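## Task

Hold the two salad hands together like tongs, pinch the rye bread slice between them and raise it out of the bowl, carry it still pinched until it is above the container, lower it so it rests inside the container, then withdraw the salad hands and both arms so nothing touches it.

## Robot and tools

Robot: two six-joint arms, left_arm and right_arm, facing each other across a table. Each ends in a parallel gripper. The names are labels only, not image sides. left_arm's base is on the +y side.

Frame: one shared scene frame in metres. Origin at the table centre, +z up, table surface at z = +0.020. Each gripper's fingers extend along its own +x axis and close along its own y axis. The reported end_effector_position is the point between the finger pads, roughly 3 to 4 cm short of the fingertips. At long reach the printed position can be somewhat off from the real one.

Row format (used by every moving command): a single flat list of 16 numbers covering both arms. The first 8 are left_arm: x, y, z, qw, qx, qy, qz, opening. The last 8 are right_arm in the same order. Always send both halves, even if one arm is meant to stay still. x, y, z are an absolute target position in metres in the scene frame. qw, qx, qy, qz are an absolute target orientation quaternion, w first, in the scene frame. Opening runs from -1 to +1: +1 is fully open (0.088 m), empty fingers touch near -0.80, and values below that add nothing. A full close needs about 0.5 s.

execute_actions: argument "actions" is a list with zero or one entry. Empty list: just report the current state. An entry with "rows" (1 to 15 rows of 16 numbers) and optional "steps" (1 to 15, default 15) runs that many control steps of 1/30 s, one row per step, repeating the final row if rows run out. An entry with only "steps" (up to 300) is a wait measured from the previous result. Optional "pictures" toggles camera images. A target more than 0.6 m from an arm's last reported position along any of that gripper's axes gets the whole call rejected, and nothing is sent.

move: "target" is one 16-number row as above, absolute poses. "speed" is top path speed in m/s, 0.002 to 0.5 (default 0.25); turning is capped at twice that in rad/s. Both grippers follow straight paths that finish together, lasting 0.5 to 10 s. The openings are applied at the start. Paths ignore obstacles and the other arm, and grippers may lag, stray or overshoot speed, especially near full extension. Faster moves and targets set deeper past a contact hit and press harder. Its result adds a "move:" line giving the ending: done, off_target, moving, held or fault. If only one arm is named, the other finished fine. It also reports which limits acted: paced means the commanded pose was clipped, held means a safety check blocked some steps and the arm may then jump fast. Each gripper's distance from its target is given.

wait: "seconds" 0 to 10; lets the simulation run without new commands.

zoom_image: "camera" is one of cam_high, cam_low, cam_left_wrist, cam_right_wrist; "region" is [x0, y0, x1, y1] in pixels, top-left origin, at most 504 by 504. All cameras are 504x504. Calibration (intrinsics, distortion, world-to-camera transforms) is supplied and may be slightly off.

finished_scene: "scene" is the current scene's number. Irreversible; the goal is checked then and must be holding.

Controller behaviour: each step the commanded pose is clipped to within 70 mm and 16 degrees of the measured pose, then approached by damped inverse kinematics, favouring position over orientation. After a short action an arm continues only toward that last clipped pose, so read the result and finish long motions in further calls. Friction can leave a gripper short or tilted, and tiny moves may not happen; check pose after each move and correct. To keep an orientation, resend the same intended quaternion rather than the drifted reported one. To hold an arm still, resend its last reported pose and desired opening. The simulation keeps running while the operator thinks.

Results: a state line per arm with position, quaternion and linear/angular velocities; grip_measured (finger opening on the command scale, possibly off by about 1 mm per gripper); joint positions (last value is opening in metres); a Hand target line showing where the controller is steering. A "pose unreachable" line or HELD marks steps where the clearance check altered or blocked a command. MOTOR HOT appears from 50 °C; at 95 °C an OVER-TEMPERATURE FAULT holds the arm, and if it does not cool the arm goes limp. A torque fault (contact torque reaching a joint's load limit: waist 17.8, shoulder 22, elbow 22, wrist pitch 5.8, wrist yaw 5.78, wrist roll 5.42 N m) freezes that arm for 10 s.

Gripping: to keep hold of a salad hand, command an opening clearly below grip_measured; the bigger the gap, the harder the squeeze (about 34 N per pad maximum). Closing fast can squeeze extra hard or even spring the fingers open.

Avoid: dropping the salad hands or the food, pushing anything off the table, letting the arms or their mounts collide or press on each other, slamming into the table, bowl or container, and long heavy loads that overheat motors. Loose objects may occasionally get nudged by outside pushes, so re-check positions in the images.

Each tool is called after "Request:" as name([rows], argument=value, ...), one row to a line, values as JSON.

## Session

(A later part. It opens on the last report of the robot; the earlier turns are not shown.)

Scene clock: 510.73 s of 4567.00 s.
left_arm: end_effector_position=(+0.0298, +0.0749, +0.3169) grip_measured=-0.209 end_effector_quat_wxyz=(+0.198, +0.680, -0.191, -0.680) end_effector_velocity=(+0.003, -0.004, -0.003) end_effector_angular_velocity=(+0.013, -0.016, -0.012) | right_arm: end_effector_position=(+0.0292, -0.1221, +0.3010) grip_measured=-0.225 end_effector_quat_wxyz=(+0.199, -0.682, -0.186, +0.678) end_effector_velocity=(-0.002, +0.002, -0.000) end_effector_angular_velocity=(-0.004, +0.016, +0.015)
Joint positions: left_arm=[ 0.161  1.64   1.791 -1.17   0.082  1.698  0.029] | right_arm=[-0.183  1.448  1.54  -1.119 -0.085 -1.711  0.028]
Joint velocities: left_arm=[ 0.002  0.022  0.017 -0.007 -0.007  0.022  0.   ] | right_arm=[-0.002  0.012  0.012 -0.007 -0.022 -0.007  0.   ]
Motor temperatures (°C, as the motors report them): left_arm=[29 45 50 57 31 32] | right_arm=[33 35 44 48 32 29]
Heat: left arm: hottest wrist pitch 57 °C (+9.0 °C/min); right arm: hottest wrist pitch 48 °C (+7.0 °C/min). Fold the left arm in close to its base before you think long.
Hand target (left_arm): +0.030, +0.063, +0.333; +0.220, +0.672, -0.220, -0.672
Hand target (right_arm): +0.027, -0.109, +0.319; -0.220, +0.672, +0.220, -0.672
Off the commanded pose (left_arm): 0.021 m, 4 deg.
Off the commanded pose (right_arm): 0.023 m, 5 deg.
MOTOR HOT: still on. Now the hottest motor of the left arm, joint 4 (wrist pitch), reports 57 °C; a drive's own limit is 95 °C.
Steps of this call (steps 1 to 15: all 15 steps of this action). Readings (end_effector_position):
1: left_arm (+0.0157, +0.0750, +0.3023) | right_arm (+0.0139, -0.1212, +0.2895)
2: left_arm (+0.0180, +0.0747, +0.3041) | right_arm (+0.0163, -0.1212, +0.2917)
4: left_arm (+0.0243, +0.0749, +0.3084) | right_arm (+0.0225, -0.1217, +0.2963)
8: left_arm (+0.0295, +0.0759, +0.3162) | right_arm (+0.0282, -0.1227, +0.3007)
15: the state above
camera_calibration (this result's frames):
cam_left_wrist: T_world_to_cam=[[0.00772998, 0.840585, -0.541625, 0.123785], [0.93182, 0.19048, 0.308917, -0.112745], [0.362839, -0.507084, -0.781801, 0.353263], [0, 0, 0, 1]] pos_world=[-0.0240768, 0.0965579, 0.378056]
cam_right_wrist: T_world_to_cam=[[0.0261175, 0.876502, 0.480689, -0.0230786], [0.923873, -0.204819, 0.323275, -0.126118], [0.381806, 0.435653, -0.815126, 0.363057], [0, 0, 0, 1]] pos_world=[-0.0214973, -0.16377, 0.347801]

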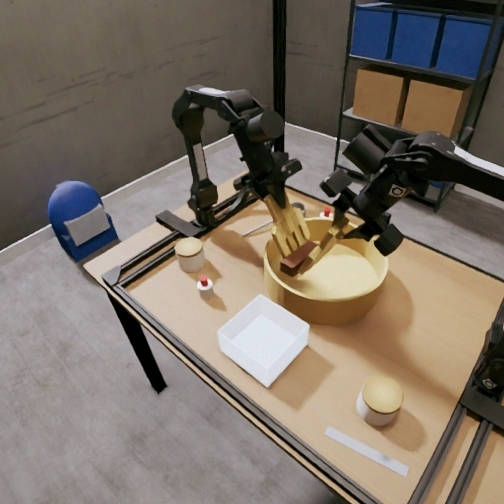

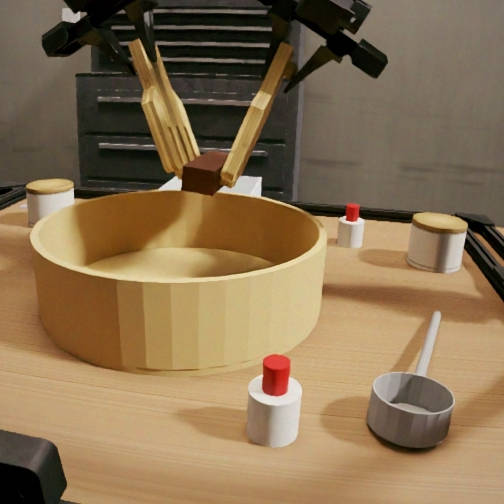

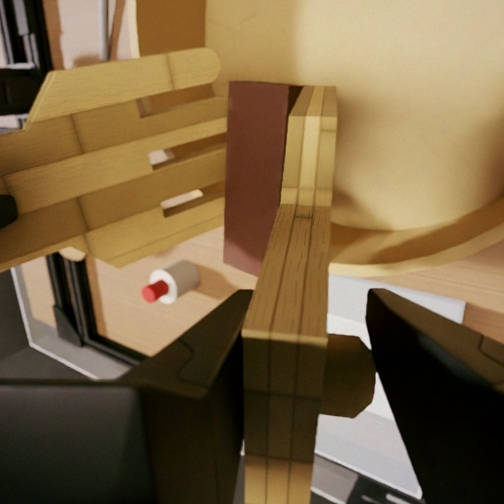

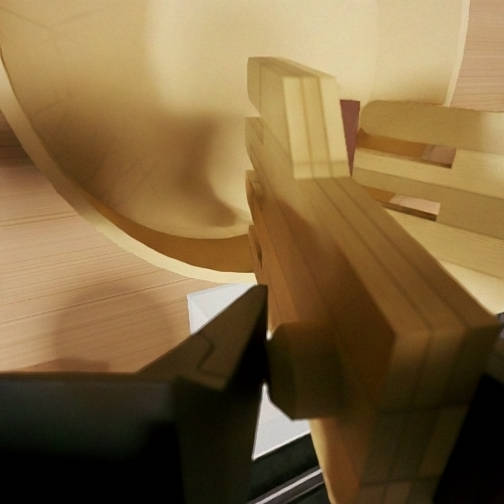

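Carry, lowering left a bit.

Request:
execute_actions([
  {"rows":[[0.05,0.064,0.326,0.22,0.672,-0.22,-0.672,-1,0.047,-0.106,0.319,0.22,-0.672,-0.22,0.672,-1]],"steps":10},
], pictures=false)

Request:
execute_actions([
  {"rows":[[0.075,0.067,0.324,0.22,0.672,-0.22,-0.672,-1,0.072,-0.103,0.316,0.22,-0.672,-0.22,0.672,-1]],"steps":10},
], pictures=false)

Request:
execute_actions([
  {"rows":[[0.1,0.07,0.322,0.22,0.672,-0.22,-0.672,-1,0.097,-0.1,0.314,0.22,-0.672,-0.22,0.672,-1]],"steps":10},
], pictures=false)

Request:
execute_actions([
  {"rows":[[0.125,0.073,0.32,0.22,0.672,-0.22,-0.672,-1,0.122,-0.097,0.312,0.22,-0.672,-0.22,0.672,-1]],"steps":12},
])

Scene clock: 511.73 s of 4567.00 s.
left_arm: end_effector_position=(+0.0493, +0.0745, +0.3189) grip_measured=-0.206 end_effector_quat_wxyz=(+0.207, +0.678, -0.197, -0.677) end_effector_velocity=(-0.006, -0.004, +0.003) end_effector_angular_velocity=(-0.031, +0.033, -0.031) | right_arm: end_effector_position=(+0.0515, -0.1213, +0.2984) grip_measured=-0.224 end_effector_quat_wxyz=(+0.200, -0.686, -0.177, +0.677) end_effector_velocity=(+0.003, -0.004, -0.010) end_effector_angular_velocity=(-0.047, +0.019, +0.036)
Joint positions: left_arm=[ 0.224  1.642  1.792 -1.152  0.117  1.745  0.029] | right_arm=[-0.259  1.474  1.559 -1.127 -0.112 -1.765  0.028]
Joint velocities: left_arm=[ 0.002 -0.002 -0.002  0.022  0.051  0.007 -0.   ] | right_arm=[-0.027  0.022  0.002 -0.037 -0.037 -0.051 -0.   ]
Motor temperatures (°C, as the motors report them): left_arm=[29 45 50 58 31 32] | right_arm=[33 35 44 49 32 29]
Heat: left arm: hottest wrist pitch 58 °C (+10.0 °C/min); right arm: hottest wrist pitch 49 °C (+8.0 °C/min). Fold the left arm in close to its base before you think long.
Hand target (left_arm): +0.050, +0.064, +0.326; +0.220, +0.672, -0.220, -0.672
Hand target (right_arm): +0.047, -0.108, +0.319; -0.220, +0.672, +0.220, -0.672
Off the commanded pose (left_arm): 0.013 m, 3 deg.
Off the commanded pose (right_arm): 0.026 m, 6 deg.
MOTOR HOT: still on. Now the hottest motor of the left arm, joint 4 (wrist pitch), reports 58 °C; a drive's own limit is 95 °C.
Steps of this call (steps 1 to 20: nothing new was sent; steps 21 to 30: all 10 steps of this action). Readings (end_effector_position):
21: left_arm (+0.0299, +0.0744, +0.3180) | right_arm (+0.0306, -0.1218, +0.3012)
22: left_arm (+0.0333, +0.0749, +0.3178) | right_arm (+0.0340, -0.1217, +0.3017)
24: left_arm (+0.0421, +0.0753, +0.3177) | right_arm (+0.0429, -0.1216, +0.3017)
28: left_arm (+0.0493, +0.0750, +0.3185) | right_arm (+0.0510, -0.1213, +0.2993)
30: the state above

Scene clock: 512.07 s of 4567.00 s.
left_arm: end_effector_position=(+0.0739, +0.0779, +0.3179) grip_measured=-0.205 end_effector_quat_wxyz=(+0.211, +0.678, -0.198, -0.676) end_effector_velocity=(-0.001, +0.000, -0.003) end_effector_angular_velocity=(+0.004, +0.018, -0.053) | right_arm: end_effector_position=(+0.0770, -0.1186, +0.2962) grip_measured=-0.223 end_effector_quat_wxyz=(+0.203, -0.685, -0.176, +0.677) end_effector_velocity=(+0.002, -0.000, -0.009) end_effector_angular_velocity=(-0.030, +0.031, +0.043)
Joint positions: left_arm=[ 0.304  1.648  1.792 -1.148  0.159  1.809  0.029] | right_arm=[-0.344  1.509  1.582 -1.121 -0.154 -1.834  0.028]
Joint velocities: left_arm=[ 0.017  0.007 -0.002 -0.007  0.051  0.051 -0.   ] | right_arm=[-0.027  0.027  0.002 -0.022 -0.051 -0.051 -0.   ]
Motor temperatures (°C, as the motors report them): left_arm=[29 45 50 58 31 32] | right_arm=[33 35 44 49 32 29]
Heat: left arm: hottest wrist pitch 58 °C (+10.2 °C/min); right arm: hottest wrist pitch 49 °C (+8.1 °C/min). Fold the left arm in close to its base before you think long.
Hand target (left_arm): +0.075, +0.067, +0.324; +0.220, +0.672, -0.220, -0.672
Hand target (right_arm): +0.072, -0.105, +0.316; -0.220, +0.672, +0.220, -0.672
Off the commanded pose (left_arm): 0.013 m, 3 deg.
Off the commanded pose (right_arm): 0.026 m, 6 deg.
MOTOR HOT: still on. Now the hottest motor of the left arm, joint 4 (wrist pitch), reports 58 °C; a drive's own limit is 95 °C.
Steps of this call (steps 1 to 10: all 10 steps of this action). Readings (end_effector_position):
1: left_arm (+0.0498, +0.0746, +0.3191) | right_arm (+0.0525, -0.1213, +0.2975)
2: left_arm (+0.0533, +0.0752, +0.3194) | right_arm (+0.0564, -0.1212, +0.2973)
4: left_arm (+0.0641, +0.0771, +0.3193) | right_arm (+0.0672, -0.1199, +0.2973)
8: left_arm (+0.0737, +0.0781, +0.3183) | right_arm (+0.0764, -0.1188, +0.2966)
10: the state above

Scene clock: 512.40 s of 4567.00 s.
left_arm: end_effector_position=(+0.0988, +0.0813, +0.3109) grip_measured=-0.204 end_effector_quat_wxyz=(+0.208, +0.677, -0.194, -0.678) end_effector_velocity=(-0.003, +0.000, -0.002) end_effector_angular_velocity=(+0.009, +0.025, -0.030) | right_arm: end_effector_position=(+0.1009, -0.1148, +0.2935) grip_measured=-0.223 end_effector_quat_wxyz=(+0.202, -0.683, -0.177, +0.679) end_effector_velocity=(-0.003, +0.002, -0.002) end_effector_angular_velocity=(-0.002, +0.037, +0.059)
Joint positions: left_arm=[ 0.382  1.67   1.794 -1.15   0.201  1.877  0.029] | right_arm=[-0.421  1.557  1.618 -1.122 -0.198 -1.903  0.028]
Joint velocities: left_arm=[ 0.007  0.012  0.012 -0.022  0.037  0.022 -0.   ] | right_arm=[-0.017  0.022  0.017 -0.022 -0.066 -0.051  0.   ]
Motor temperatures (°C, as the motors report them): left_arm=[29 45 50 59 31 32] | right_arm=[33 35 45 49 32 29]
Heat: left arm: hottest wrist pitch 59 °C (+11.1 °C/min); right arm: hottest wrist pitch 49 °C (+8.1 °C/min). Fold the left arm in close to its base before you think long.
Hand target (left_arm): +0.100, +0.071, +0.322; +0.220, +0.672, -0.220, -0.672
Hand target (right_arm): +0.097, -0.102, +0.314; -0.219, +0.672, +0.220, -0.672
Off the commanded pose (left_arm): 0.016 m, 3 deg.
Off the commanded pose (right_arm): 0.026 m, 6 deg.
MOTOR HOT: still on. Now the hottest motor of the left arm, joint 4 (wrist pitch), reports 59 °C; a drive's own limit is 95 °C.
Steps of this call (steps 1 to 10: all 10 steps of this action). Readings (end_effector_position):
1: left_arm (+0.0747, +0.0780, +0.3172) | right_arm (+0.0778, -0.1184, +0.2954)
2: left_arm (+0.0784, +0.0788, +0.3168) | right_arm (+0.0816, -0.1182, +0.2955)
4: left_arm (+0.0892, +0.0808, +0.3151) | right_arm (+0.0920, -0.1165, +0.2955)
8: left_arm (+0.0986, +0.0815, +0.3115) | right_arm (+0.1007, -0.1150, +0.2941)
10: the state above

Scene clock: 512.80 s of 4567.00 s.
left_arm: end_effector_position=(+0.1246, +0.0848, +0.3102) grip_measured=-0.203 end_effector_quat_wxyz=(+0.210, +0.678, -0.194, -0.678) end_effector_velocity=(-0.003, +0.000, +0.002) end_effector_angular_velocity=(-0.003, +0.022, -0.030) | right_arm: end_effector_position=(+0.1268, -0.1118, +0.2923) grip_measured=-0.222 end_effector_quat_wxyz=(+0.204, -0.683, -0.177, +0.679) end_effector_velocity=(+0.003, -0.001, +0.008) end_effector_angular_velocity=(+0.015, -0.006, +0.025)
Joint positions: left_arm=[ 0.459  1.699  1.825 -1.163  0.239  1.941  0.029] | right_arm=[-0.495  1.61   1.668 -1.13  -0.235 -1.966  0.028]
Joint velocities: left_arm=[ 0.007  0.007  0.017 -0.022  0.037  0.022 -0.   ] | right_arm=[-0.017  0.002  0.032 -0.022 -0.022 -0.037  0.   ]
Motor temperatures (°C, as the motors report them): left_arm=[29 45 50 59 31 32] | right_arm=[33 35 45 49 33 29]
Heat: left arm: hottest wrist pitch 59 °C (+11.0 °C/min); right arm: hottest wrist pitch 49 °C (+8.0 °C/min). Fold the left arm in close to its base before you think long.
Hand target (left_arm): +0.125, +0.074, +0.320; +0.220, +0.672, -0.220, -0.672
Hand target (right_arm): +0.122, -0.098, +0.312; -0.220, +0.672, +0.220, -0.672
Off the commanded pose (left_arm): 0.015 m, 3 deg.
Off the commanded pose (right_arm): 0.025 m, 5 deg.
MOTOR HOT: still on. Now the hottest motor of the left arm, joint 4 (wrist pitch), reports 59 °C; a drive's own limit is 95 °C.
Steps of this call (steps 1 to 12: all 12 steps of this action). Readings (end_effector_position):
1: left_arm (+0.0995, +0.0816, +0.3107) | right_arm (+0.1018, -0.1144, +0.2936)
2: left_arm (+0.1035, +0.0827, +0.3102) | right_arm (+0.1056, -0.1140, +0.2944)
4: left_arm (+0.1144, +0.0842, +0.3098) | right_arm (+0.1163, -0.1135, +0.2950)
8: left_arm (+0.1240, +0.0846, +0.3098) | right_arm (+0.1259, -0.1124, +0.2928)
12: the state above
camera_calibration (this result's frames):
cam_left_wrist: T_world_to_cam=[[-0.00341031, 0.828722, -0.55965, 0.11912], [0.930567, 0.207523, 0.301626, -0.19992], [0.366104, -0.519764, -0.771889, 0.316277], [0, 0, 0, 1]] pos_world=[0.0706553, 0.10716, 0.371098]
cam_right_wrist: T_world_to_cam=[[0.045483, 0.877893, 0.476691, -0.0315661], [0.921583, -0.221023, 0.319112, -0.211705], [0.385506, 0.424797, -0.819105, 0.313767], [0, 0, 0, 1]] pos_world=[0.0755808, -0.152367, 0.339613]

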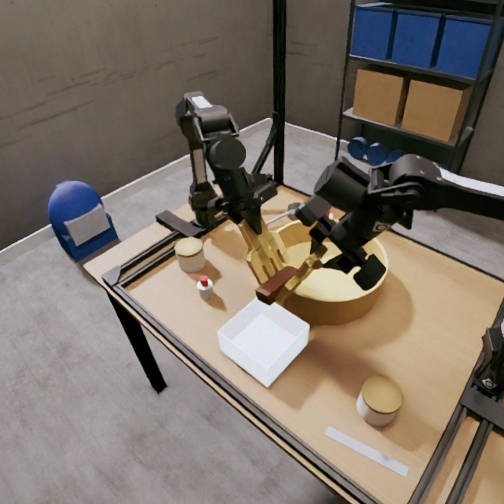

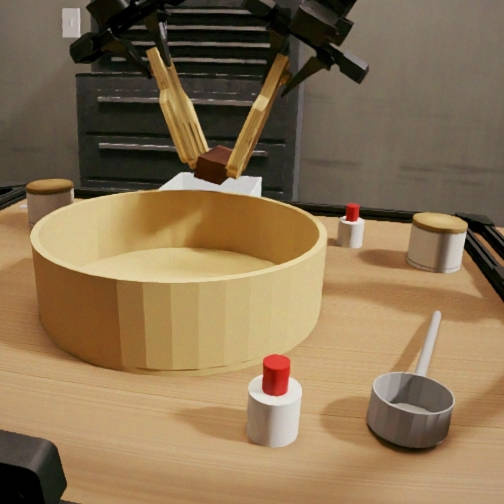

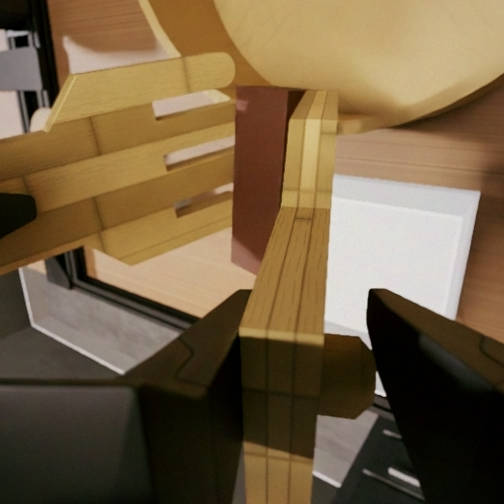

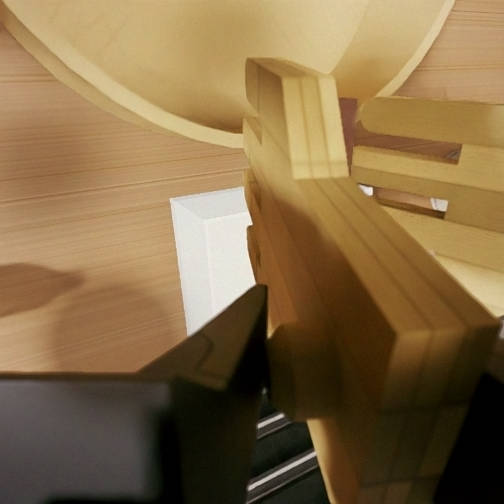

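Request:
execute_actions([
  {"rows":[[0.15,0.076,0.311,0.22,0.672,-0.22,-0.672,-1,0.145,-0.094,0.313,0.22,-0.672,-0.22,0.672,-1]],"steps":12},
], pictures=false)

Request:
execute_actions([
  {"rows":[[0.175,0.079,0.308,0.22,0.672,-0.22,-0.672,-1,0.17,-0.091,0.31,0.22,-0.672,-0.22,0.672,-1]],"steps":12},
], pictures=false)

Request:
execute_actions([
  {"rows":[[0.2,0.082,0.3,0.22,0.672,-0.22,-0.672,-1,0.195,-0.088,0.302,0.22,-0.672,-0.22,0.672,-1]],"steps":12},
])

Scene clock: 514.03 s of 4567.00 s.
left_arm: end_effector_position=(+0.1508, +0.0868, +0.2964) grip_measured=-0.201 end_effector_quat_wxyz=(+0.205, +0.678, -0.188, -0.681) end_effector_velocity=(+0.001, +0.010, -0.004) end_effector_angular_velocity=(+0.035, +0.001, -0.003) | right_arm: end_effector_position=(+0.1500, -0.1075, +0.3024) grip_measured=-0.220 end_effector_quat_wxyz=(+0.213, -0.682, -0.189, +0.674) end_effector_velocity=(-0.002, +0.002, +0.008) end_effector_angular_velocity=(+0.016, +0.008, +0.015)
Joint positions: left_arm=[ 0.531  1.743  1.827 -1.155  0.271  2.008  0.029] | right_arm=[-0.557  1.661  1.751 -1.146 -0.275 -2.02   0.028]
Joint velocities: left_arm=[ 0.012 -0.007 -0.007 -0.037 -0.007  0.022 -0.   ] | right_arm=[-0.002  0.007  0.037 -0.022 -0.022 -0.007 -0.   ]
Motor temperatures (°C, as the motors report them): left_arm=[29 45 50 60 31 32] | right_arm=[33 35 45 50 33 29]
Heat: left arm: hottest wrist pitch 60 °C (+12.2 °C/min); right arm: hottest wrist pitch 50 °C (+9.1 °C/min). Fold the left arm in close to its base before you think long. Fold the right arm in close to its base before you think long.
Hand target (left_arm): +0.150, +0.077, +0.311; +0.220, +0.672, -0.220, -0.672
Hand target (right_arm): +0.145, -0.095, +0.313; -0.220, +0.672, +0.220, -0.672
Off the commanded pose (left_arm): 0.018 m, 4 deg.
Off the commanded pose (right_arm): 0.018 m, 4 deg.
MOTOR HOT: a motor of the right arm reached 50 °C. Now the hottest motor of the right arm, joint 4 (wrist pitch), reports 50 °C. The temperature limit of the motors' drives, at which the controller stops that arm, is 95 °C. To cool a motor, set the load down, stop pushing, or move to a pose that needs little force.
MOTOR HOT: still on. Now the hottest motor of the left arm, joint 4 (wrist pitch), reports 60 °C; a drive's own limit is 95 °C.
Steps of this call (steps 1 to 25: nothing new was sent; steps 26 to 37: all 12 steps of this action). Readings (end_effector_position):
26: left_arm (+0.1259, +0.0847, +0.3097) | right_arm (+0.1280, -0.1118, +0.2934)
27: left_arm (+0.1299, +0.0858, +0.3089) | right_arm (+0.1315, -0.1114, +0.2942)
29: left_arm (+0.1401, +0.0877, +0.3063) | right_arm (+0.1415, -0.1106, +0.2954)
33: left_arm (+0.1491, +0.0877, +0.2993) | right_arm (+0.1503, -0.1088, +0.2983)
37: the state above

Scene clock: 514.43 s of 4567.00 s.
left_arm: end_effector_position=(+0.1756, +0.0905, +0.2923) grip_measured=-0.200 end_effector_quat_wxyz=(+0.206, +0.677, -0.188, -0.681) end_effector_velocity=(-0.001, +0.001, +0.006) end_effector_angular_velocity=(-0.006, -0.008, -0.020) | right_arm: end_effector_position=(+0.1745, -0.1039, +0.2993) grip_measured=-0.220 end_effector_quat_wxyz=(+0.213, -0.681, -0.190, +0.674) end_effector_velocity=(-0.003, -0.004, +0.007) end_effector_angular_velocity=(-0.011, -0.005, +0.032)
Joint positions: left_arm=[ 0.598  1.783  1.86  -1.165  0.304  2.067  0.029] | right_arm=[-0.615  1.727  1.816 -1.16  -0.304 -2.073  0.028]
Joint velocities: left_arm=[ 0.002  0.002  0.027 -0.022  0.007  0.022  0.   ] | right_arm=[-0.002  0.002  0.037 -0.051 -0.007 -0.037 -0.   ]
Motor temperatures (°C, as the motors report them): left_arm=[29 45 50 60 31 32] | right_arm=[33 35 45 50 33 29]
Heat: left arm: hottest wrist pitch 60 °C (+12.1 °C/min); right arm: hottest wrist pitch 50 °C (+9.1 °C/min). Fold the left arm in close to its base before you think long. Fold the right arm in close to its base before you think long.
Hand target (left_arm): +0.175, +0.080, +0.308; +0.220, +0.672, -0.220, -0.672
Hand target (right_arm): +0.170, -0.092, +0.310; -0.220, +0.672, +0.220, -0.672
Off the commanded pose (left_arm): 0.020 m, 4 deg.
Off the commanded pose (right_arm): 0.017 m, 4 deg.
MOTOR HOT: still on. Now the hottest motor of the left arm, joint 4 (wrist pitch), reports 60 °C; a drive's own limit is 95 °C.
MOTOR HOT: still on. Now the hottest motor of the right arm, joint 4 (wrist pitch), reports 50 °C; a drive's own limit is 95 °C.
Steps of this call (steps 1 to 12: all 12 steps of this action). Readings (end_effector_position):
1: left_arm (+0.1517, +0.0870, +0.2960) | right_arm (+0.1509, -0.1071, +0.3023)
2: left_arm (+0.1555, +0.0879, +0.2963) | right_arm (+0.1544, -0.1067, +0.3027)
4: left_arm (+0.1657, +0.0900, +0.2954) | right_arm (+0.1647, -0.1058, +0.3025)
8: left_arm (+0.1755, +0.0907, +0.2925) | right_arm (+0.1746, -0.1042, +0.2996)
12: the state above

Scene clock: 514.83 s of 4567.00 s.
left_arm: end_effector_position=(+0.2011, +0.0937, +0.2842) grip_measured=-0.200 end_effector_quat_wxyz=(+0.207, +0.677, -0.187, -0.681) end_effector_velocity=(-0.002, +0.003, +0.003) end_effector_angular_velocity=(+0.018, -0.006, -0.018) | right_arm: end_effector_position=(+0.1997, -0.1008, +0.2916) grip_measured=-0.220 end_effector_quat_wxyz=(+0.214, -0.681, -0.190, +0.674) end_effector_velocity=(-0.003, -0.003, +0.007) end_effector_angular_velocity=(+0.006, -0.000, +0.034)
Joint positions: left_arm=[ 0.662  1.83   1.889 -1.165  0.333  2.124  0.029] | right_arm=[-0.669  1.793  1.864 -1.158 -0.331 -2.121  0.028]
Joint velocities: left_arm=[-0.002  0.002  0.022 -0.037 -0.007  0.022  0.   ] | right_arm=[-0.007 -0.002  0.027 -0.037 -0.022 -0.037 -0.   ]
Motor temperatures (°C, as the motors report them): left_arm=[29 45 51 60 31 32] | right_arm=[33 35 45 50 33 29]
Heat: left arm: hottest wrist pitch 60 °C (+12.0 °C/min); right arm: hottest wrist pitch 50 °C (+9.0 °C/min). Fold the left arm in close to its base before you think long. Fold the right arm in close to its base before you think long.
Hand target (left_arm): +0.200, +0.083, +0.300; +0.220, +0.672, -0.220, -0.672
Hand target (right_arm): +0.195, -0.089, +0.302; -0.220, +0.672, +0.220, -0.672
Off the commanded pose (left_arm): 0.020 m, 4 deg.
Off the commanded pose (right_arm): 0.017 m, 4 deg.
MOTOR HOT: still on. Now the hottest motor of the left arm, joint 4 (wrist pitch), reports 60 °C; a drive's own limit is 95 °C.
MOTOR HOT: still on. Now the hottest motor of the right arm, joint 4 (wrist pitch), reports 50 °C; a drive's own limit is 95 °C.
Steps of this call (steps 1 to 12: all 12 steps of this action). Readings (end_effector_position):
1: left_arm (+0.1766, +0.0907, +0.2917) | right_arm (+0.1756, -0.1035, +0.2986)
2: left_arm (+0.1803, +0.0915, +0.2917) | right_arm (+0.1789, -0.1034, +0.2987)
4: left_arm (+0.1907, +0.0935, +0.2902) | right_arm (+0.1895, -0.1027, +0.2975)
8: left_arm (+0.2007, +0.0940, +0.2852) | right_arm (+0.1993, -0.1012, +0.2927)
12: the state above
camera_calibration (this result's frames):
cam_left_wrist: T_world_to_cam=[[-0.0107421, 0.837077, -0.54698, 0.0945105], [0.932027, 0.206537, 0.297772, -0.264224], [0.362229, -0.506601, -0.782397, 0.275332], [0, 0, 0, 1]] pos_world=[0.147546, 0.114943, 0.345792]
cam_right_wrist: T_world_to_cam=[[0.04047, 0.862042, 0.505218, -0.0531457], [0.920814, -0.228471, 0.316074, -0.275894], [0.387897, 0.45242, -0.803027, 0.278055], [0, 0, 0, 1]] pos_world=[0.148341, -0.143018, 0.337339]

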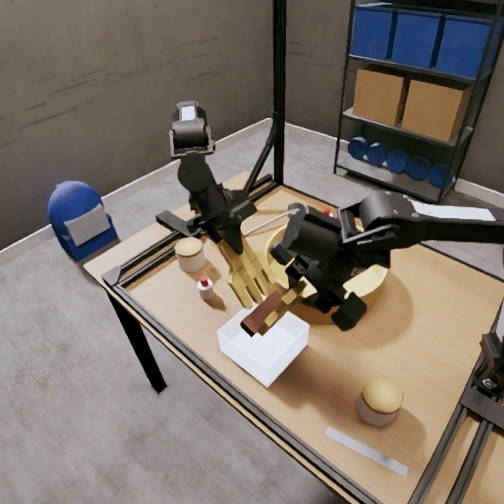

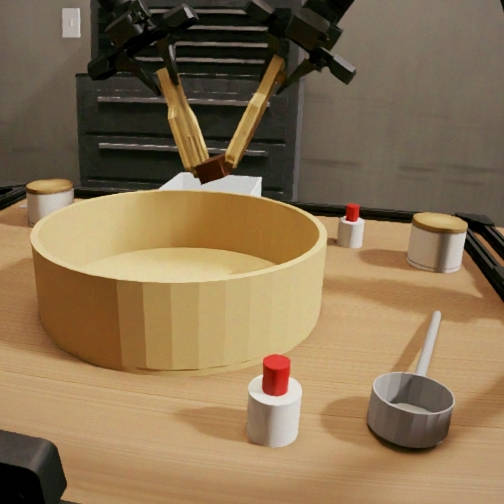

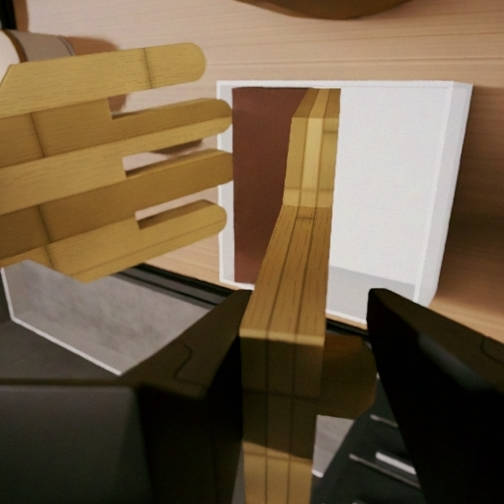

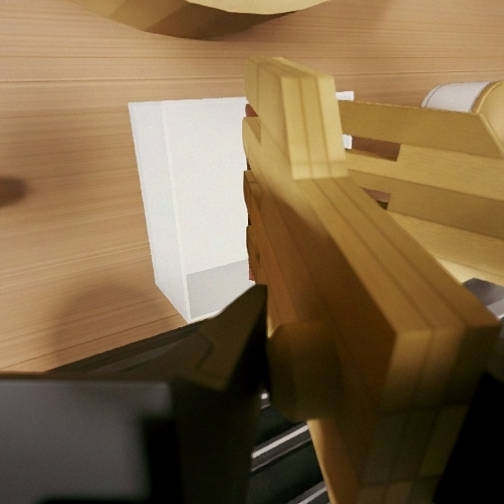

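Right tip is near the top edge; lower right.

Request:
execute_actions([
  {"rows":[[0.222,0.084,0.296,0.22,0.672,-0.22,-0.672,-1,0.218,-0.086,0.292,0.22,-0.672,-0.22,0.672,-1]],"steps":15},
], pictures=false)

Request:
execute_actions([
  {"rows":[[0.225,0.084,0.278,0.22,0.672,-0.22,-0.672,-1,0.221,-0.086,0.274,0.22,-0.672,-0.22,0.672,-1]],"steps":15},
])

Scene clock: 515.87 s of 4567.00 s.
left_arm: end_effector_position=(+0.2245, +0.0965, +0.2798) grip_measured=-0.198 end_effector_quat_wxyz=(+0.207, +0.678, -0.185, -0.681) end_effector_velocity=(+0.006, +0.003, +0.007) end_effector_angular_velocity=(-0.009, -0.020, +0.009) | right_arm: end_effector_position=(+0.2226, -0.0986, +0.2851) grip_measured=-0.220 end_effector_quat_wxyz=(+0.216, -0.680, -0.194, +0.673) end_effector_velocity=(+0.003, -0.003, +0.005) end_effector_angular_velocity=(+0.009, -0.012, +0.009)
Joint positions: left_arm=[ 0.715  1.885  1.945 -1.184  0.353  2.173  0.029] | right_arm=[-0.716  1.85   1.907 -1.15  -0.357 -2.166  0.028]
Joint velocities: left_arm=[ 0.012 -0.002  0.022 -0.007 -0.007  0.007 -0.   ] | right_arm=[-0.012 -0.002  0.012 -0.007 -0.007 -0.022 -0.   ]
Motor temperatures (°C, as the motors report them): left_arm=[29 46 51 60 31 32] | right_arm=[33 35 45 50 33 29]
Heat: left arm: hottest wrist pitch 60 °C (+12.0 °C/min); right arm: hottest wrist pitch 50 °C (+9.0 °C/min). Fold the left arm in close to its base before you think long. Fold the right arm in close to its base before you think long.
Hand target (left_arm): +0.222, +0.085, +0.296; +0.220, +0.672, -0.221, -0.672
Hand target (right_arm): +0.218, -0.087, +0.292; -0.220, +0.672, +0.220, -0.672
Off the commanded pose (left_arm): 0.021 m, 4 deg.
Off the commanded pose (right_arm): 0.015 m, 3 deg.
MOTOR HOT: still on. Now the hottest motor of the left arm, joint 4 (wrist pitch), reports 60 °C; a drive's own limit is 95 °C.
MOTOR HOT: still on. Now the hottest motor of the right arm, joint 4 (wrist pitch), reports 50 °C; a drive's own limit is 95 °C.
Steps of this call (steps 1 to 16: nothing new was sent; steps 17 to 31: all 15 steps of this action). Readings (end_effector_position):
17: left_arm (+0.2028, +0.0940, +0.2850) | right_arm (+0.2012, -0.1004, +0.2915)
18: left_arm (+0.2062, +0.0945, +0.2850) | right_arm (+0.2044, -0.1004, +0.2912)
20: left_arm (+0.2153, +0.0961, +0.2836) | right_arm (+0.2135, -0.1001, +0.2898)
24: left_arm (+0.2240, +0.0963, +0.2793) | right_arm (+0.2221, -0.0992, +0.2851)
31: the state above

Scene clock: 516.37 s of 4567.00 s.
left_arm: end_effector_position=(+0.2301, +0.0953, +0.2623) grip_measured=-0.197 end_effector_quat_wxyz=(+0.207, +0.678, -0.184, -0.681) end_effector_velocity=(-0.001, +0.007, -0.011) end_effector_angular_velocity=(+0.048, +0.012, +0.006) | right_arm: end_effector_position=(+0.2282, -0.0979, +0.2678) grip_measured=-0.220 end_effector_quat_wxyz=(+0.216, -0.681, -0.192, +0.673) end_effector_velocity=(-0.001, -0.001, -0.004) end_effector_angular_velocity=(-0.001, +0.006, +0.007)
Joint positions: left_arm=[ 0.724  1.888  1.878 -1.12   0.356  2.18   0.029] | right_arm=[-0.725  1.851  1.839 -1.086 -0.359 -2.173  0.028]
Joint velocities: left_arm=[ 0.002  0.002 -0.022 -0.022 -0.022  0.007  0.   ] | right_arm=[-0.002 -0.002 -0.017  0.007 -0.007 -0.007 -0.   ]
Motor temperatures (°C, as the motors report them): left_arm=[29 46 51 60 31 32] | right_arm=[33 35 45 50 33 29]
Heat: left arm: hottest wrist pitch 60 °C (+12.1 °C/min); right arm: hottest wrist pitch 50 °C (+9.1 °C/min). Fold the left arm in close to its base before you think long. Fold the right arm in close to its base before you think long.
Hand target (left_arm): +0.225, +0.085, +0.278; +0.219, +0.672, -0.220, -0.673
Hand target (right_arm): +0.221, -0.087, +0.274; -0.220, +0.672, +0.220, -0.672
Off the commanded pose (left_arm): 0.020 m, 5 deg.
Off the commanded pose (right_arm): 0.015 m, 3 deg.
MOTOR HOT: still on. Now the hottest motor of the left arm, joint 4 (wrist pitch), reports 60 °C; a drive's own limit is 95 °C.
MOTOR HOT: still on. Now the hottest motor of the right arm, joint 4 (wrist pitch), reports 50 °C; a drive's own limit is 95 °C.
Steps of this call (steps 1 to 15: all 15 steps of this action). Readings (end_effector_position):
1: left_arm (+0.2250, +0.0964, +0.2779) | right_arm (+0.2233, -0.0986, +0.2831)
2: left_arm (+0.2261, +0.0964, +0.2758) | right_arm (+0.2244, -0.0987, +0.2811)
4: left_arm (+0.2289, +0.0960, +0.2715) | right_arm (+0.2271, -0.0986, +0.2765)
8: left_arm (+0.2297, +0.0957, +0.2648) | right_arm (+0.2278, -0.0981, +0.2699)
15: the state above
camera_calibration (this result's frames):
cam_left_wrist: T_world_to_cam=[[-0.0146816, 0.839554, -0.543077, 0.0811619], [0.9313, 0.209182, 0.298201, -0.285251], [0.363958, -0.50139, -0.784948, 0.248308], [0, 0, 0, 1]] pos_world=[0.176472, 0.116028, 0.324048]
cam_right_wrist: T_world_to_cam=[[0.039958, 0.858806, 0.51074, -0.0464185], [0.920156, -0.230883, 0.316238, -0.294062], [0.389509, 0.457324, -0.799461, 0.245715], [0, 0, 0, 1]] pos_world=[0.17673, -0.140401, 0.313141]

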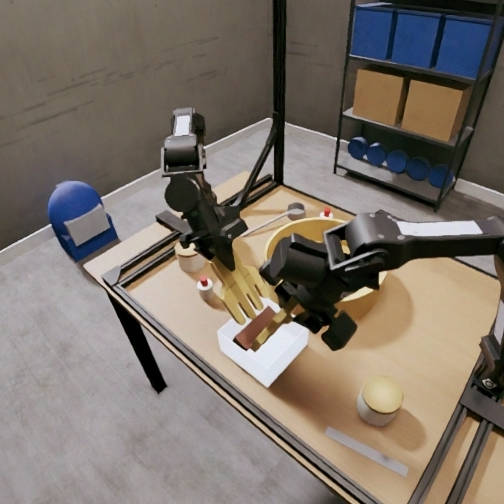

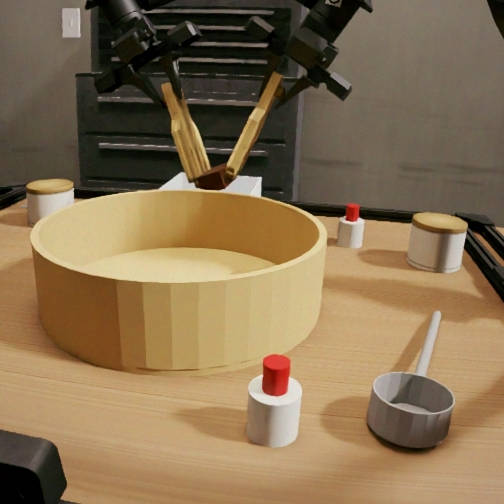

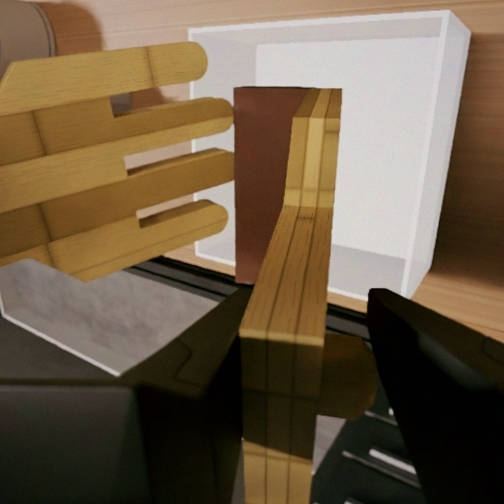

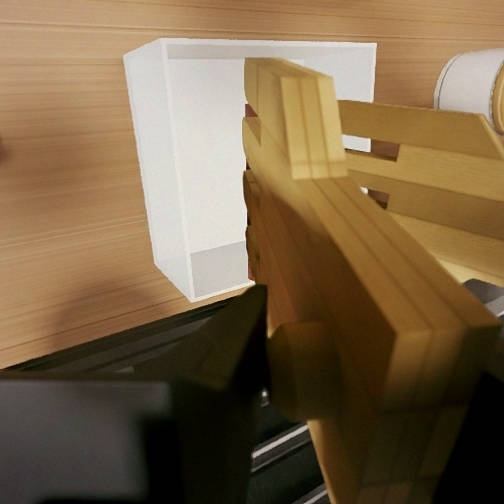

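Request:
execute_actions([
  {"rows":[[0.21,0.084,0.266,0.22,0.672,-0.22,-0.672,-1,0.206,-0.086,0.256,0.22,-0.672,-0.22,0.672,-1]],"steps":15},
], pictures=false)

Request:
execute_actions([
  {"rows":[[0.21,0.084,0.246,0.22,0.672,-0.22,-0.672,-1,0.206,-0.086,0.236,0.22,-0.672,-0.22,0.672,-1]],"steps":15},
])

Scene clock: 517.23 s of 4567.00 s.
left_arm: end_effector_position=(+0.2157, +0.0948, +0.2445) grip_measured=-0.196 end_effector_quat_wxyz=(+0.203, +0.674, -0.182, -0.687) end_effector_velocity=(-0.002, +0.006, +0.006) end_effector_angular_velocity=(-0.000, -0.015, +0.026) | right_arm: end_effector_position=(+0.2135, -0.0961, +0.2480) grip_measured=-0.220 end_effector_quat_wxyz=(+0.214, -0.678, -0.195, +0.676) end_effector_velocity=(-0.003, -0.004, +0.006) end_effector_angular_velocity=(+0.017, -0.010, +0.007)
Joint positions: left_arm=[ 0.696  1.846  1.754 -1.043  0.351  2.157  0.029] | right_arm=[-0.695  1.803  1.698 -0.987 -0.354 -2.15   0.028]
Joint velocities: left_arm=[-0.002 -0.037 -0.027  0.007 -0.022 -0.022 -0.   ] | right_arm=[-0.002 -0.032 -0.022  0.007 -0.007 -0.007 -0.   ]
Motor temperatures (°C, as the motors report them): left_arm=[29 46 51 61 31 32] | right_arm=[33 36 45 50 33 29]
Heat: left arm: hottest wrist pitch 61 °C (+13.2 °C/min); right arm: hottest wrist pitch 50 °C (+9.1 °C/min). Fold the left arm in close to its base before you think long. Fold the right arm in close to its base before you think long.
Hand target (left_arm): +0.209, +0.085, +0.266; +0.219, +0.672, -0.220, -0.673
Hand target (right_arm): +0.206, -0.086, +0.256; -0.220, +0.672, +0.220, -0.672
Off the commanded pose (left_arm): 0.025 m, 5 deg.
Off the commanded pose (right_arm): 0.015 m, 3 deg.
MOTOR HOT: still on. Now the hottest motor of the left arm, joint 4 (wrist pitch), reports 61 °C; a drive's own limit is 95 °C.
MOTOR HOT: still on. Now the hottest motor of the right arm, joint 4 (wrist pitch), reports 50 °C; a drive's own limit is 95 °C.
Steps of this call (steps 1 to 11: nothing new was sent; steps 12 to 26: all 15 steps of this action). Readings (end_effector_position):
12: left_arm (+0.2300, +0.0957, +0.2597) | right_arm (+0.2280, -0.0982, +0.2646)
13: left_arm (+0.2284, +0.0961, +0.2574) | right_arm (+0.2263, -0.0982, +0.2620)
15: left_arm (+0.2234, +0.0955, +0.2521) | right_arm (+0.2210, -0.0973, +0.2563)
19: left_arm (+0.2168, +0.0939, +0.2442) | right_arm (+0.2143, -0.0957, +0.2479)
26: the state above

Scene clock: 517.73 s of 4567.00 s.
left_arm: end_effector_position=(+0.2162, +0.0953, +0.2279) grip_measured=-0.195 end_effector_quat_wxyz=(+0.206, +0.677, -0.184, -0.682) end_effector_velocity=(-0.002, +0.003, -0.008) end_effector_angular_velocity=(+0.017, +0.002, -0.005) | right_arm: end_effector_position=(+0.2143, -0.0969, +0.2338) grip_measured=-0.220 end_effector_quat_wxyz=(+0.219, -0.680, -0.197, +0.671) end_effector_velocity=(+0.004, +0.002, -0.002) end_effector_angular_velocity=(+0.013, -0.015, -0.012)
Joint positions: left_arm=[ 0.696  1.828  1.662 -0.957  0.346  2.156  0.029] | right_arm=[-0.697  1.785  1.613 -0.905 -0.351 -2.146  0.028]
Joint velocities: left_arm=[-0.002 -0.002 -0.027  0.007 -0.007  0.007  0.   ] | right_arm=[-0.002 -0.002 -0.017  0.037  0.007  0.007  0.   ]
Motor temperatures (°C, as the motors report them): left_arm=[29 46 51 61 32 32] | right_arm=[33 36 45 50 33 29]
Heat: left arm: hottest wrist pitch 61 °C (+13.1 °C/min); right arm: hottest wrist pitch 50 °C (+9.0 °C/min). Fold the left arm in close to its base before you think long. Fold the right arm in close to its base before you think long.
Hand target (left_arm): +0.210, +0.085, +0.246; +0.219, +0.672, -0.220, -0.672
Hand target (right_arm): +0.206, -0.086, +0.236; -0.220, +0.672, +0.220, -0.672
Off the commanded pose (left_arm): 0.022 m, 5 deg.
Off the commanded pose (right_arm): 0.014 m, 3 deg.
MOTOR HOT: still on. Now the hottest motor of the left arm, joint 4 (wrist pitch), reports 61 °C; a drive's own limit is 95 °C.
MOTOR HOT: still on. Now the hottest motor of the right arm, joint 4 (wrist pitch), reports 50 °C; a drive's own limit is 95 °C.
Steps of this call (steps 1 to 15: all 15 steps of this action). Readings (end_effector_position):
1: left_arm (+0.2162, +0.0951, +0.2422) | right_arm (+0.2141, -0.0965, +0.2457)
2: left_arm (+0.2163, +0.0955, +0.2400) | right_arm (+0.2141, -0.0967, +0.2434)
4: left_arm (+0.2165, +0.0952, +0.2346) | right_arm (+0.2143, -0.0964, +0.2380)
8: left_arm (+0.2163, +0.0950, +0.2290) | right_arm (+0.2145, -0.0967, +0.2340)
15: the state above
camera_calibration (this result's frames):
cam_left_wrist: T_world_to_cam=[[-0.0137664, 0.840095, -0.542265, 0.0618379], [0.93258, 0.206419, 0.296117, -0.261576], [0.3607, -0.501629, -0.786298, 0.227366], [0, 0, 0, 1]] pos_world=[0.162781, 0.116098, 0.289767]
cam_right_wrist: T_world_to_cam=[[0.035724, 0.85264, 0.521276, -0.0315558], [0.919378, -0.232511, 0.317307, -0.270562], [0.391751, 0.467914, -0.792205, 0.222342], [0, 0, 0, 1]] pos_world=[0.162773, -0.140039, 0.27844]

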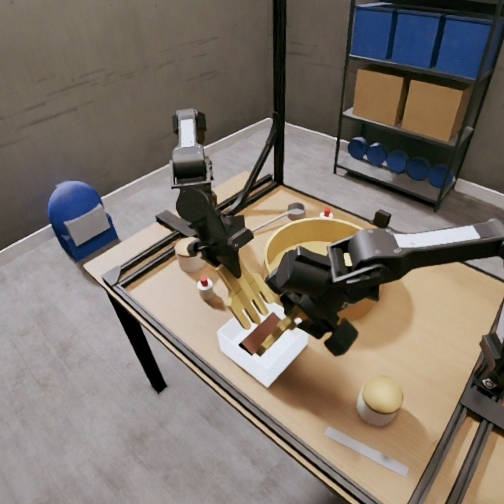

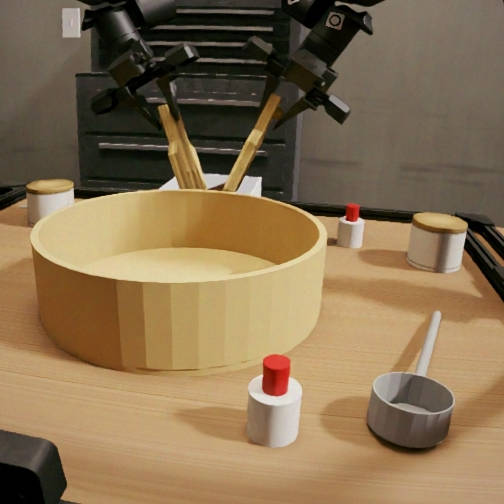

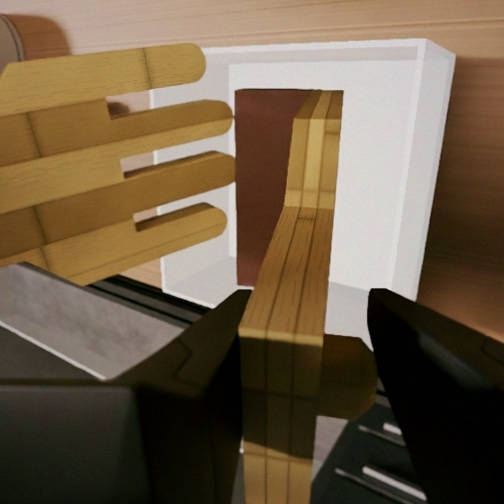

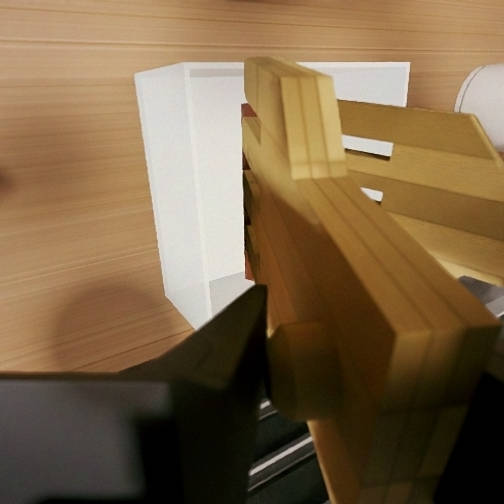

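Right thumb is near the wall; shift +x a little.

Request:
execute_actions([
  {"rows":[[0.217,0.084,0.232,0.22,0.672,-0.22,-0.672,-1,0.214,-0.086,0.22,0.22,-0.672,-0.22,0.672,-1]],"steps":15},
], pictures=false)

Request:
execute_actions([
  {"rows":[[0.217,0.084,0.214,0.22,0.672,-0.22,-0.672,-1,0.214,-0.086,0.2,0.22,-0.672,-0.22,0.672,-1]],"steps":15},
])

Scene clock: 518.63 s of 4567.00 s.
left_arm: end_effector_position=(+0.2199, +0.0960, +0.2163) grip_measured=-0.194 end_effector_quat_wxyz=(+0.206, +0.678, -0.185, -0.681) end_effector_velocity=(-0.000, +0.007, -0.005) end_effector_angular_velocity=(+0.033, +0.006, +0.018) | right_arm: end_effector_position=(+0.2194, -0.0960, +0.2196) grip_measured=-0.220 end_effector_quat_wxyz=(+0.219, -0.681, -0.201, +0.670) end_effector_velocity=(+0.000, -0.006, +0.000) end_effector_angular_velocity=(-0.009, +0.012, -0.003)
Joint positions: left_arm=[ 0.705  1.831  1.62  -0.911  0.348  2.164  0.03 ] | right_arm=[-0.707  1.795  1.567 -0.846 -0.359 -2.159  0.028]
Joint velocities: left_arm=[ 0.002 -0.002 -0.007 -0.022 -0.022 -0.007  0.   ] | right_arm=[-0.012 -0.007 -0.002 -0.022 -0.007 -0.007 -0.   ]
Motor temperatures (°C, as the motors report them): left_arm=[29 46 51 61 32 32] | right_arm=[33 36 45 50 33 29]
Heat: left arm: hottest wrist pitch 61 °C (+13.1 °C/min); right arm: hottest wrist pitch 50 °C (+9.1 °C/min). Fold the left arm in close to its base before you think long. Fold the right arm in close to its base before you think long.
Hand target (left_arm): +0.217, +0.085, +0.232; +0.219, +0.672, -0.220, -0.672
Hand target (right_arm): +0.214, -0.086, +0.220; -0.220, +0.672, +0.220, -0.672
Off the commanded pose (left_arm): 0.020 m, 5 deg.
Off the commanded pose (right_arm): 0.011 m, 2 deg.
MOTOR HOT: still on. Now the hottest motor of the left arm, joint 4 (wrist pitch), reports 61 °C; a drive's own limit is 95 °C.
MOTOR HOT: still on. Now the hottest motor of the right arm, joint 4 (wrist pitch), reports 50 °C; a drive's own limit is 95 °C.
Steps of this call (steps 1 to 12: nothing new was sent; steps 13 to 27: all 15 steps of this action). Readings (end_effector_position):
13: left_arm (+0.2167, +0.0957, +0.2257) | right_arm (+0.2152, -0.0965, +0.2320)
14: left_arm (+0.2180, +0.0959, +0.2242) | right_arm (+0.2165, -0.0967, +0.2303)
16: left_arm (+0.2197, +0.0958, +0.2219) | right_arm (+0.2186, -0.0971, +0.2252)
20: left_arm (+0.2194, +0.0959, +0.2172) | right_arm (+0.2190, -0.0960, +0.2204)
27: the state above

Scene clock: 519.13 s of 4567.00 s.
left_arm: end_effector_position=(+0.2214, +0.0967, +0.2000) grip_measured=-0.193 end_effector_quat_wxyz=(+0.207, +0.678, -0.185, -0.681) end_effector_velocity=(+0.003, -0.000, -0.002) end_effector_angular_velocity=(-0.005, -0.017, -0.001) | right_arm: end_effector_position=(+0.2205, -0.0980, +0.1986) grip_measured=-0.219 end_effector_quat_wxyz=(+0.219, -0.680, -0.197, +0.672) end_effector_velocity=(-0.001, -0.010, -0.017) end_effector_angular_velocity=(-0.044, +0.008, -0.012)
Joint positions: left_arm=[ 0.709  1.832  1.555 -0.845  0.351  2.167  0.03 ] | right_arm=[-0.712  1.799  1.492 -0.776 -0.36  -2.16   0.028]
Joint velocities: left_arm=[ 0.002 -0.002 -0.012  0.022 -0.007  0.007  0.   ] | right_arm=[-0.007 -0.002 -0.051  0.007  0.022 -0.007 -0.   ]
Motor temperatures (°C, as the motors report them): left_arm=[29 47 51 61 32 32] | right_arm=[33 36 45 50 33 29]
Heat: left arm: hottest wrist pitch 61 °C (+14.2 °C/min); right arm: hottest wrist pitch 50 °C (+9.1 °C/min). Fold the left arm in close to its base before you think long. Fold the right arm in close to its base before you think long.
Hand target (left_arm): +0.216, +0.085, +0.214; +0.219, +0.672, -0.220, -0.673
Hand target (right_arm): +0.214, -0.086, +0.200; -0.220, +0.672, +0.220, -0.672
Off the commanded pose (left_arm): 0.019 m, 4 deg.
Off the commanded pose (right_arm): 0.014 m, 3 deg.
MOTOR HOT: still on. Now the hottest motor of the left arm, joint 4 (wrist pitch), reports 61 °C; a drive's own limit is 95 °C.
MOTOR HOT: still on. Now the hottest motor of the right arm, joint 4 (wrist pitch), reports 50 °C; a drive's own limit is 95 °C.
Steps of this call (steps 1 to 15: all 15 steps of this action). Readings (end_effector_position):
1: left_arm (+0.2202, +0.0963, +0.2132) | right_arm (+0.2197, -0.0963, +0.2164)
2: left_arm (+0.2207, +0.0964, +0.2105) | right_arm (+0.2201, -0.0963, +0.2133)
4: left_arm (+0.2213, +0.0961, +0.2047) | right_arm (+0.2208, -0.0957, +0.2073)
8: left_arm (+0.2209, +0.0966, +0.2004) | right_arm (+0.2202, -0.0968, +0.2014)
15: the state above
camera_calibration (this result's frames):
cam_left_wrist: T_world_to_cam=[[-0.0130993, 0.838005, -0.545505, 0.0462673], [0.931138, 0.209056, 0.298793, -0.258966], [0.364432, -0.504026, -0.783037, 0.203066], [0, 0, 0, 1]] pos_world=[0.167735, 0.117717, 0.261625]
cam_right_wrist: T_world_to_cam=[[0.0367266, 0.852873, 0.520826, -0.0125441], [0.919976, -0.232383, 0.315663, -0.265196], [0.390251, 0.467554, -0.793157, 0.19301], [0, 0, 0, 1]] pos_world=[0.169112, -0.141171, 0.243333]

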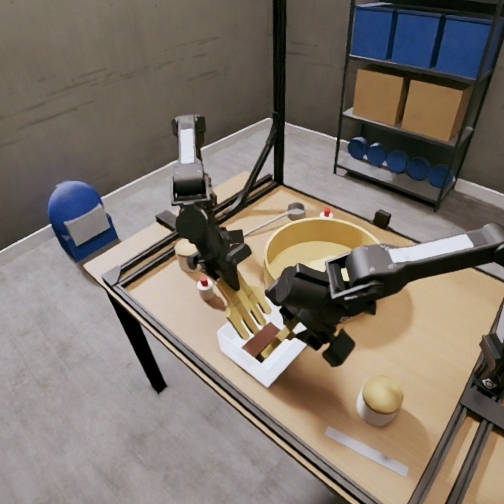

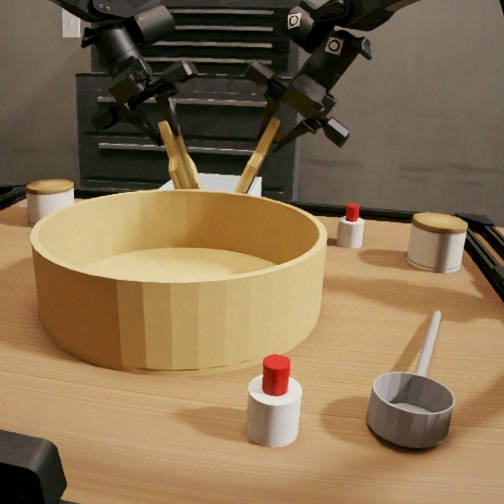

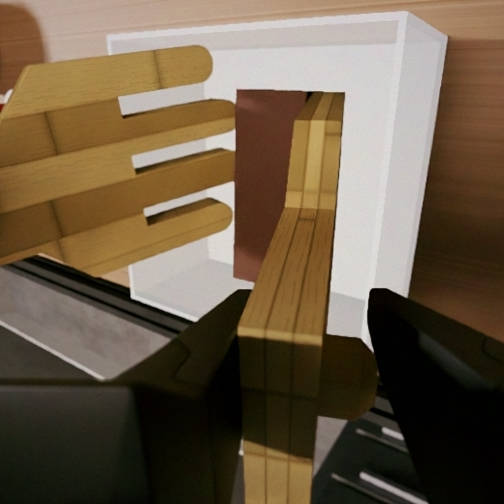

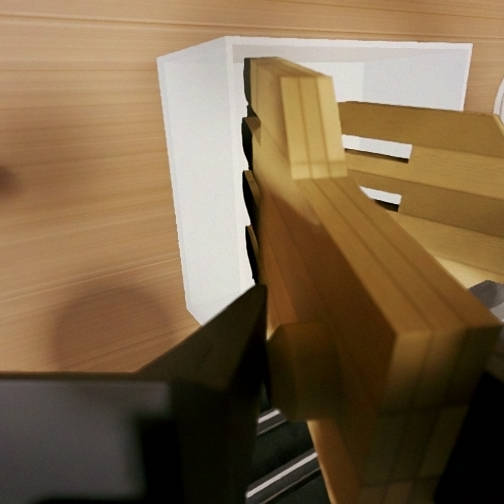

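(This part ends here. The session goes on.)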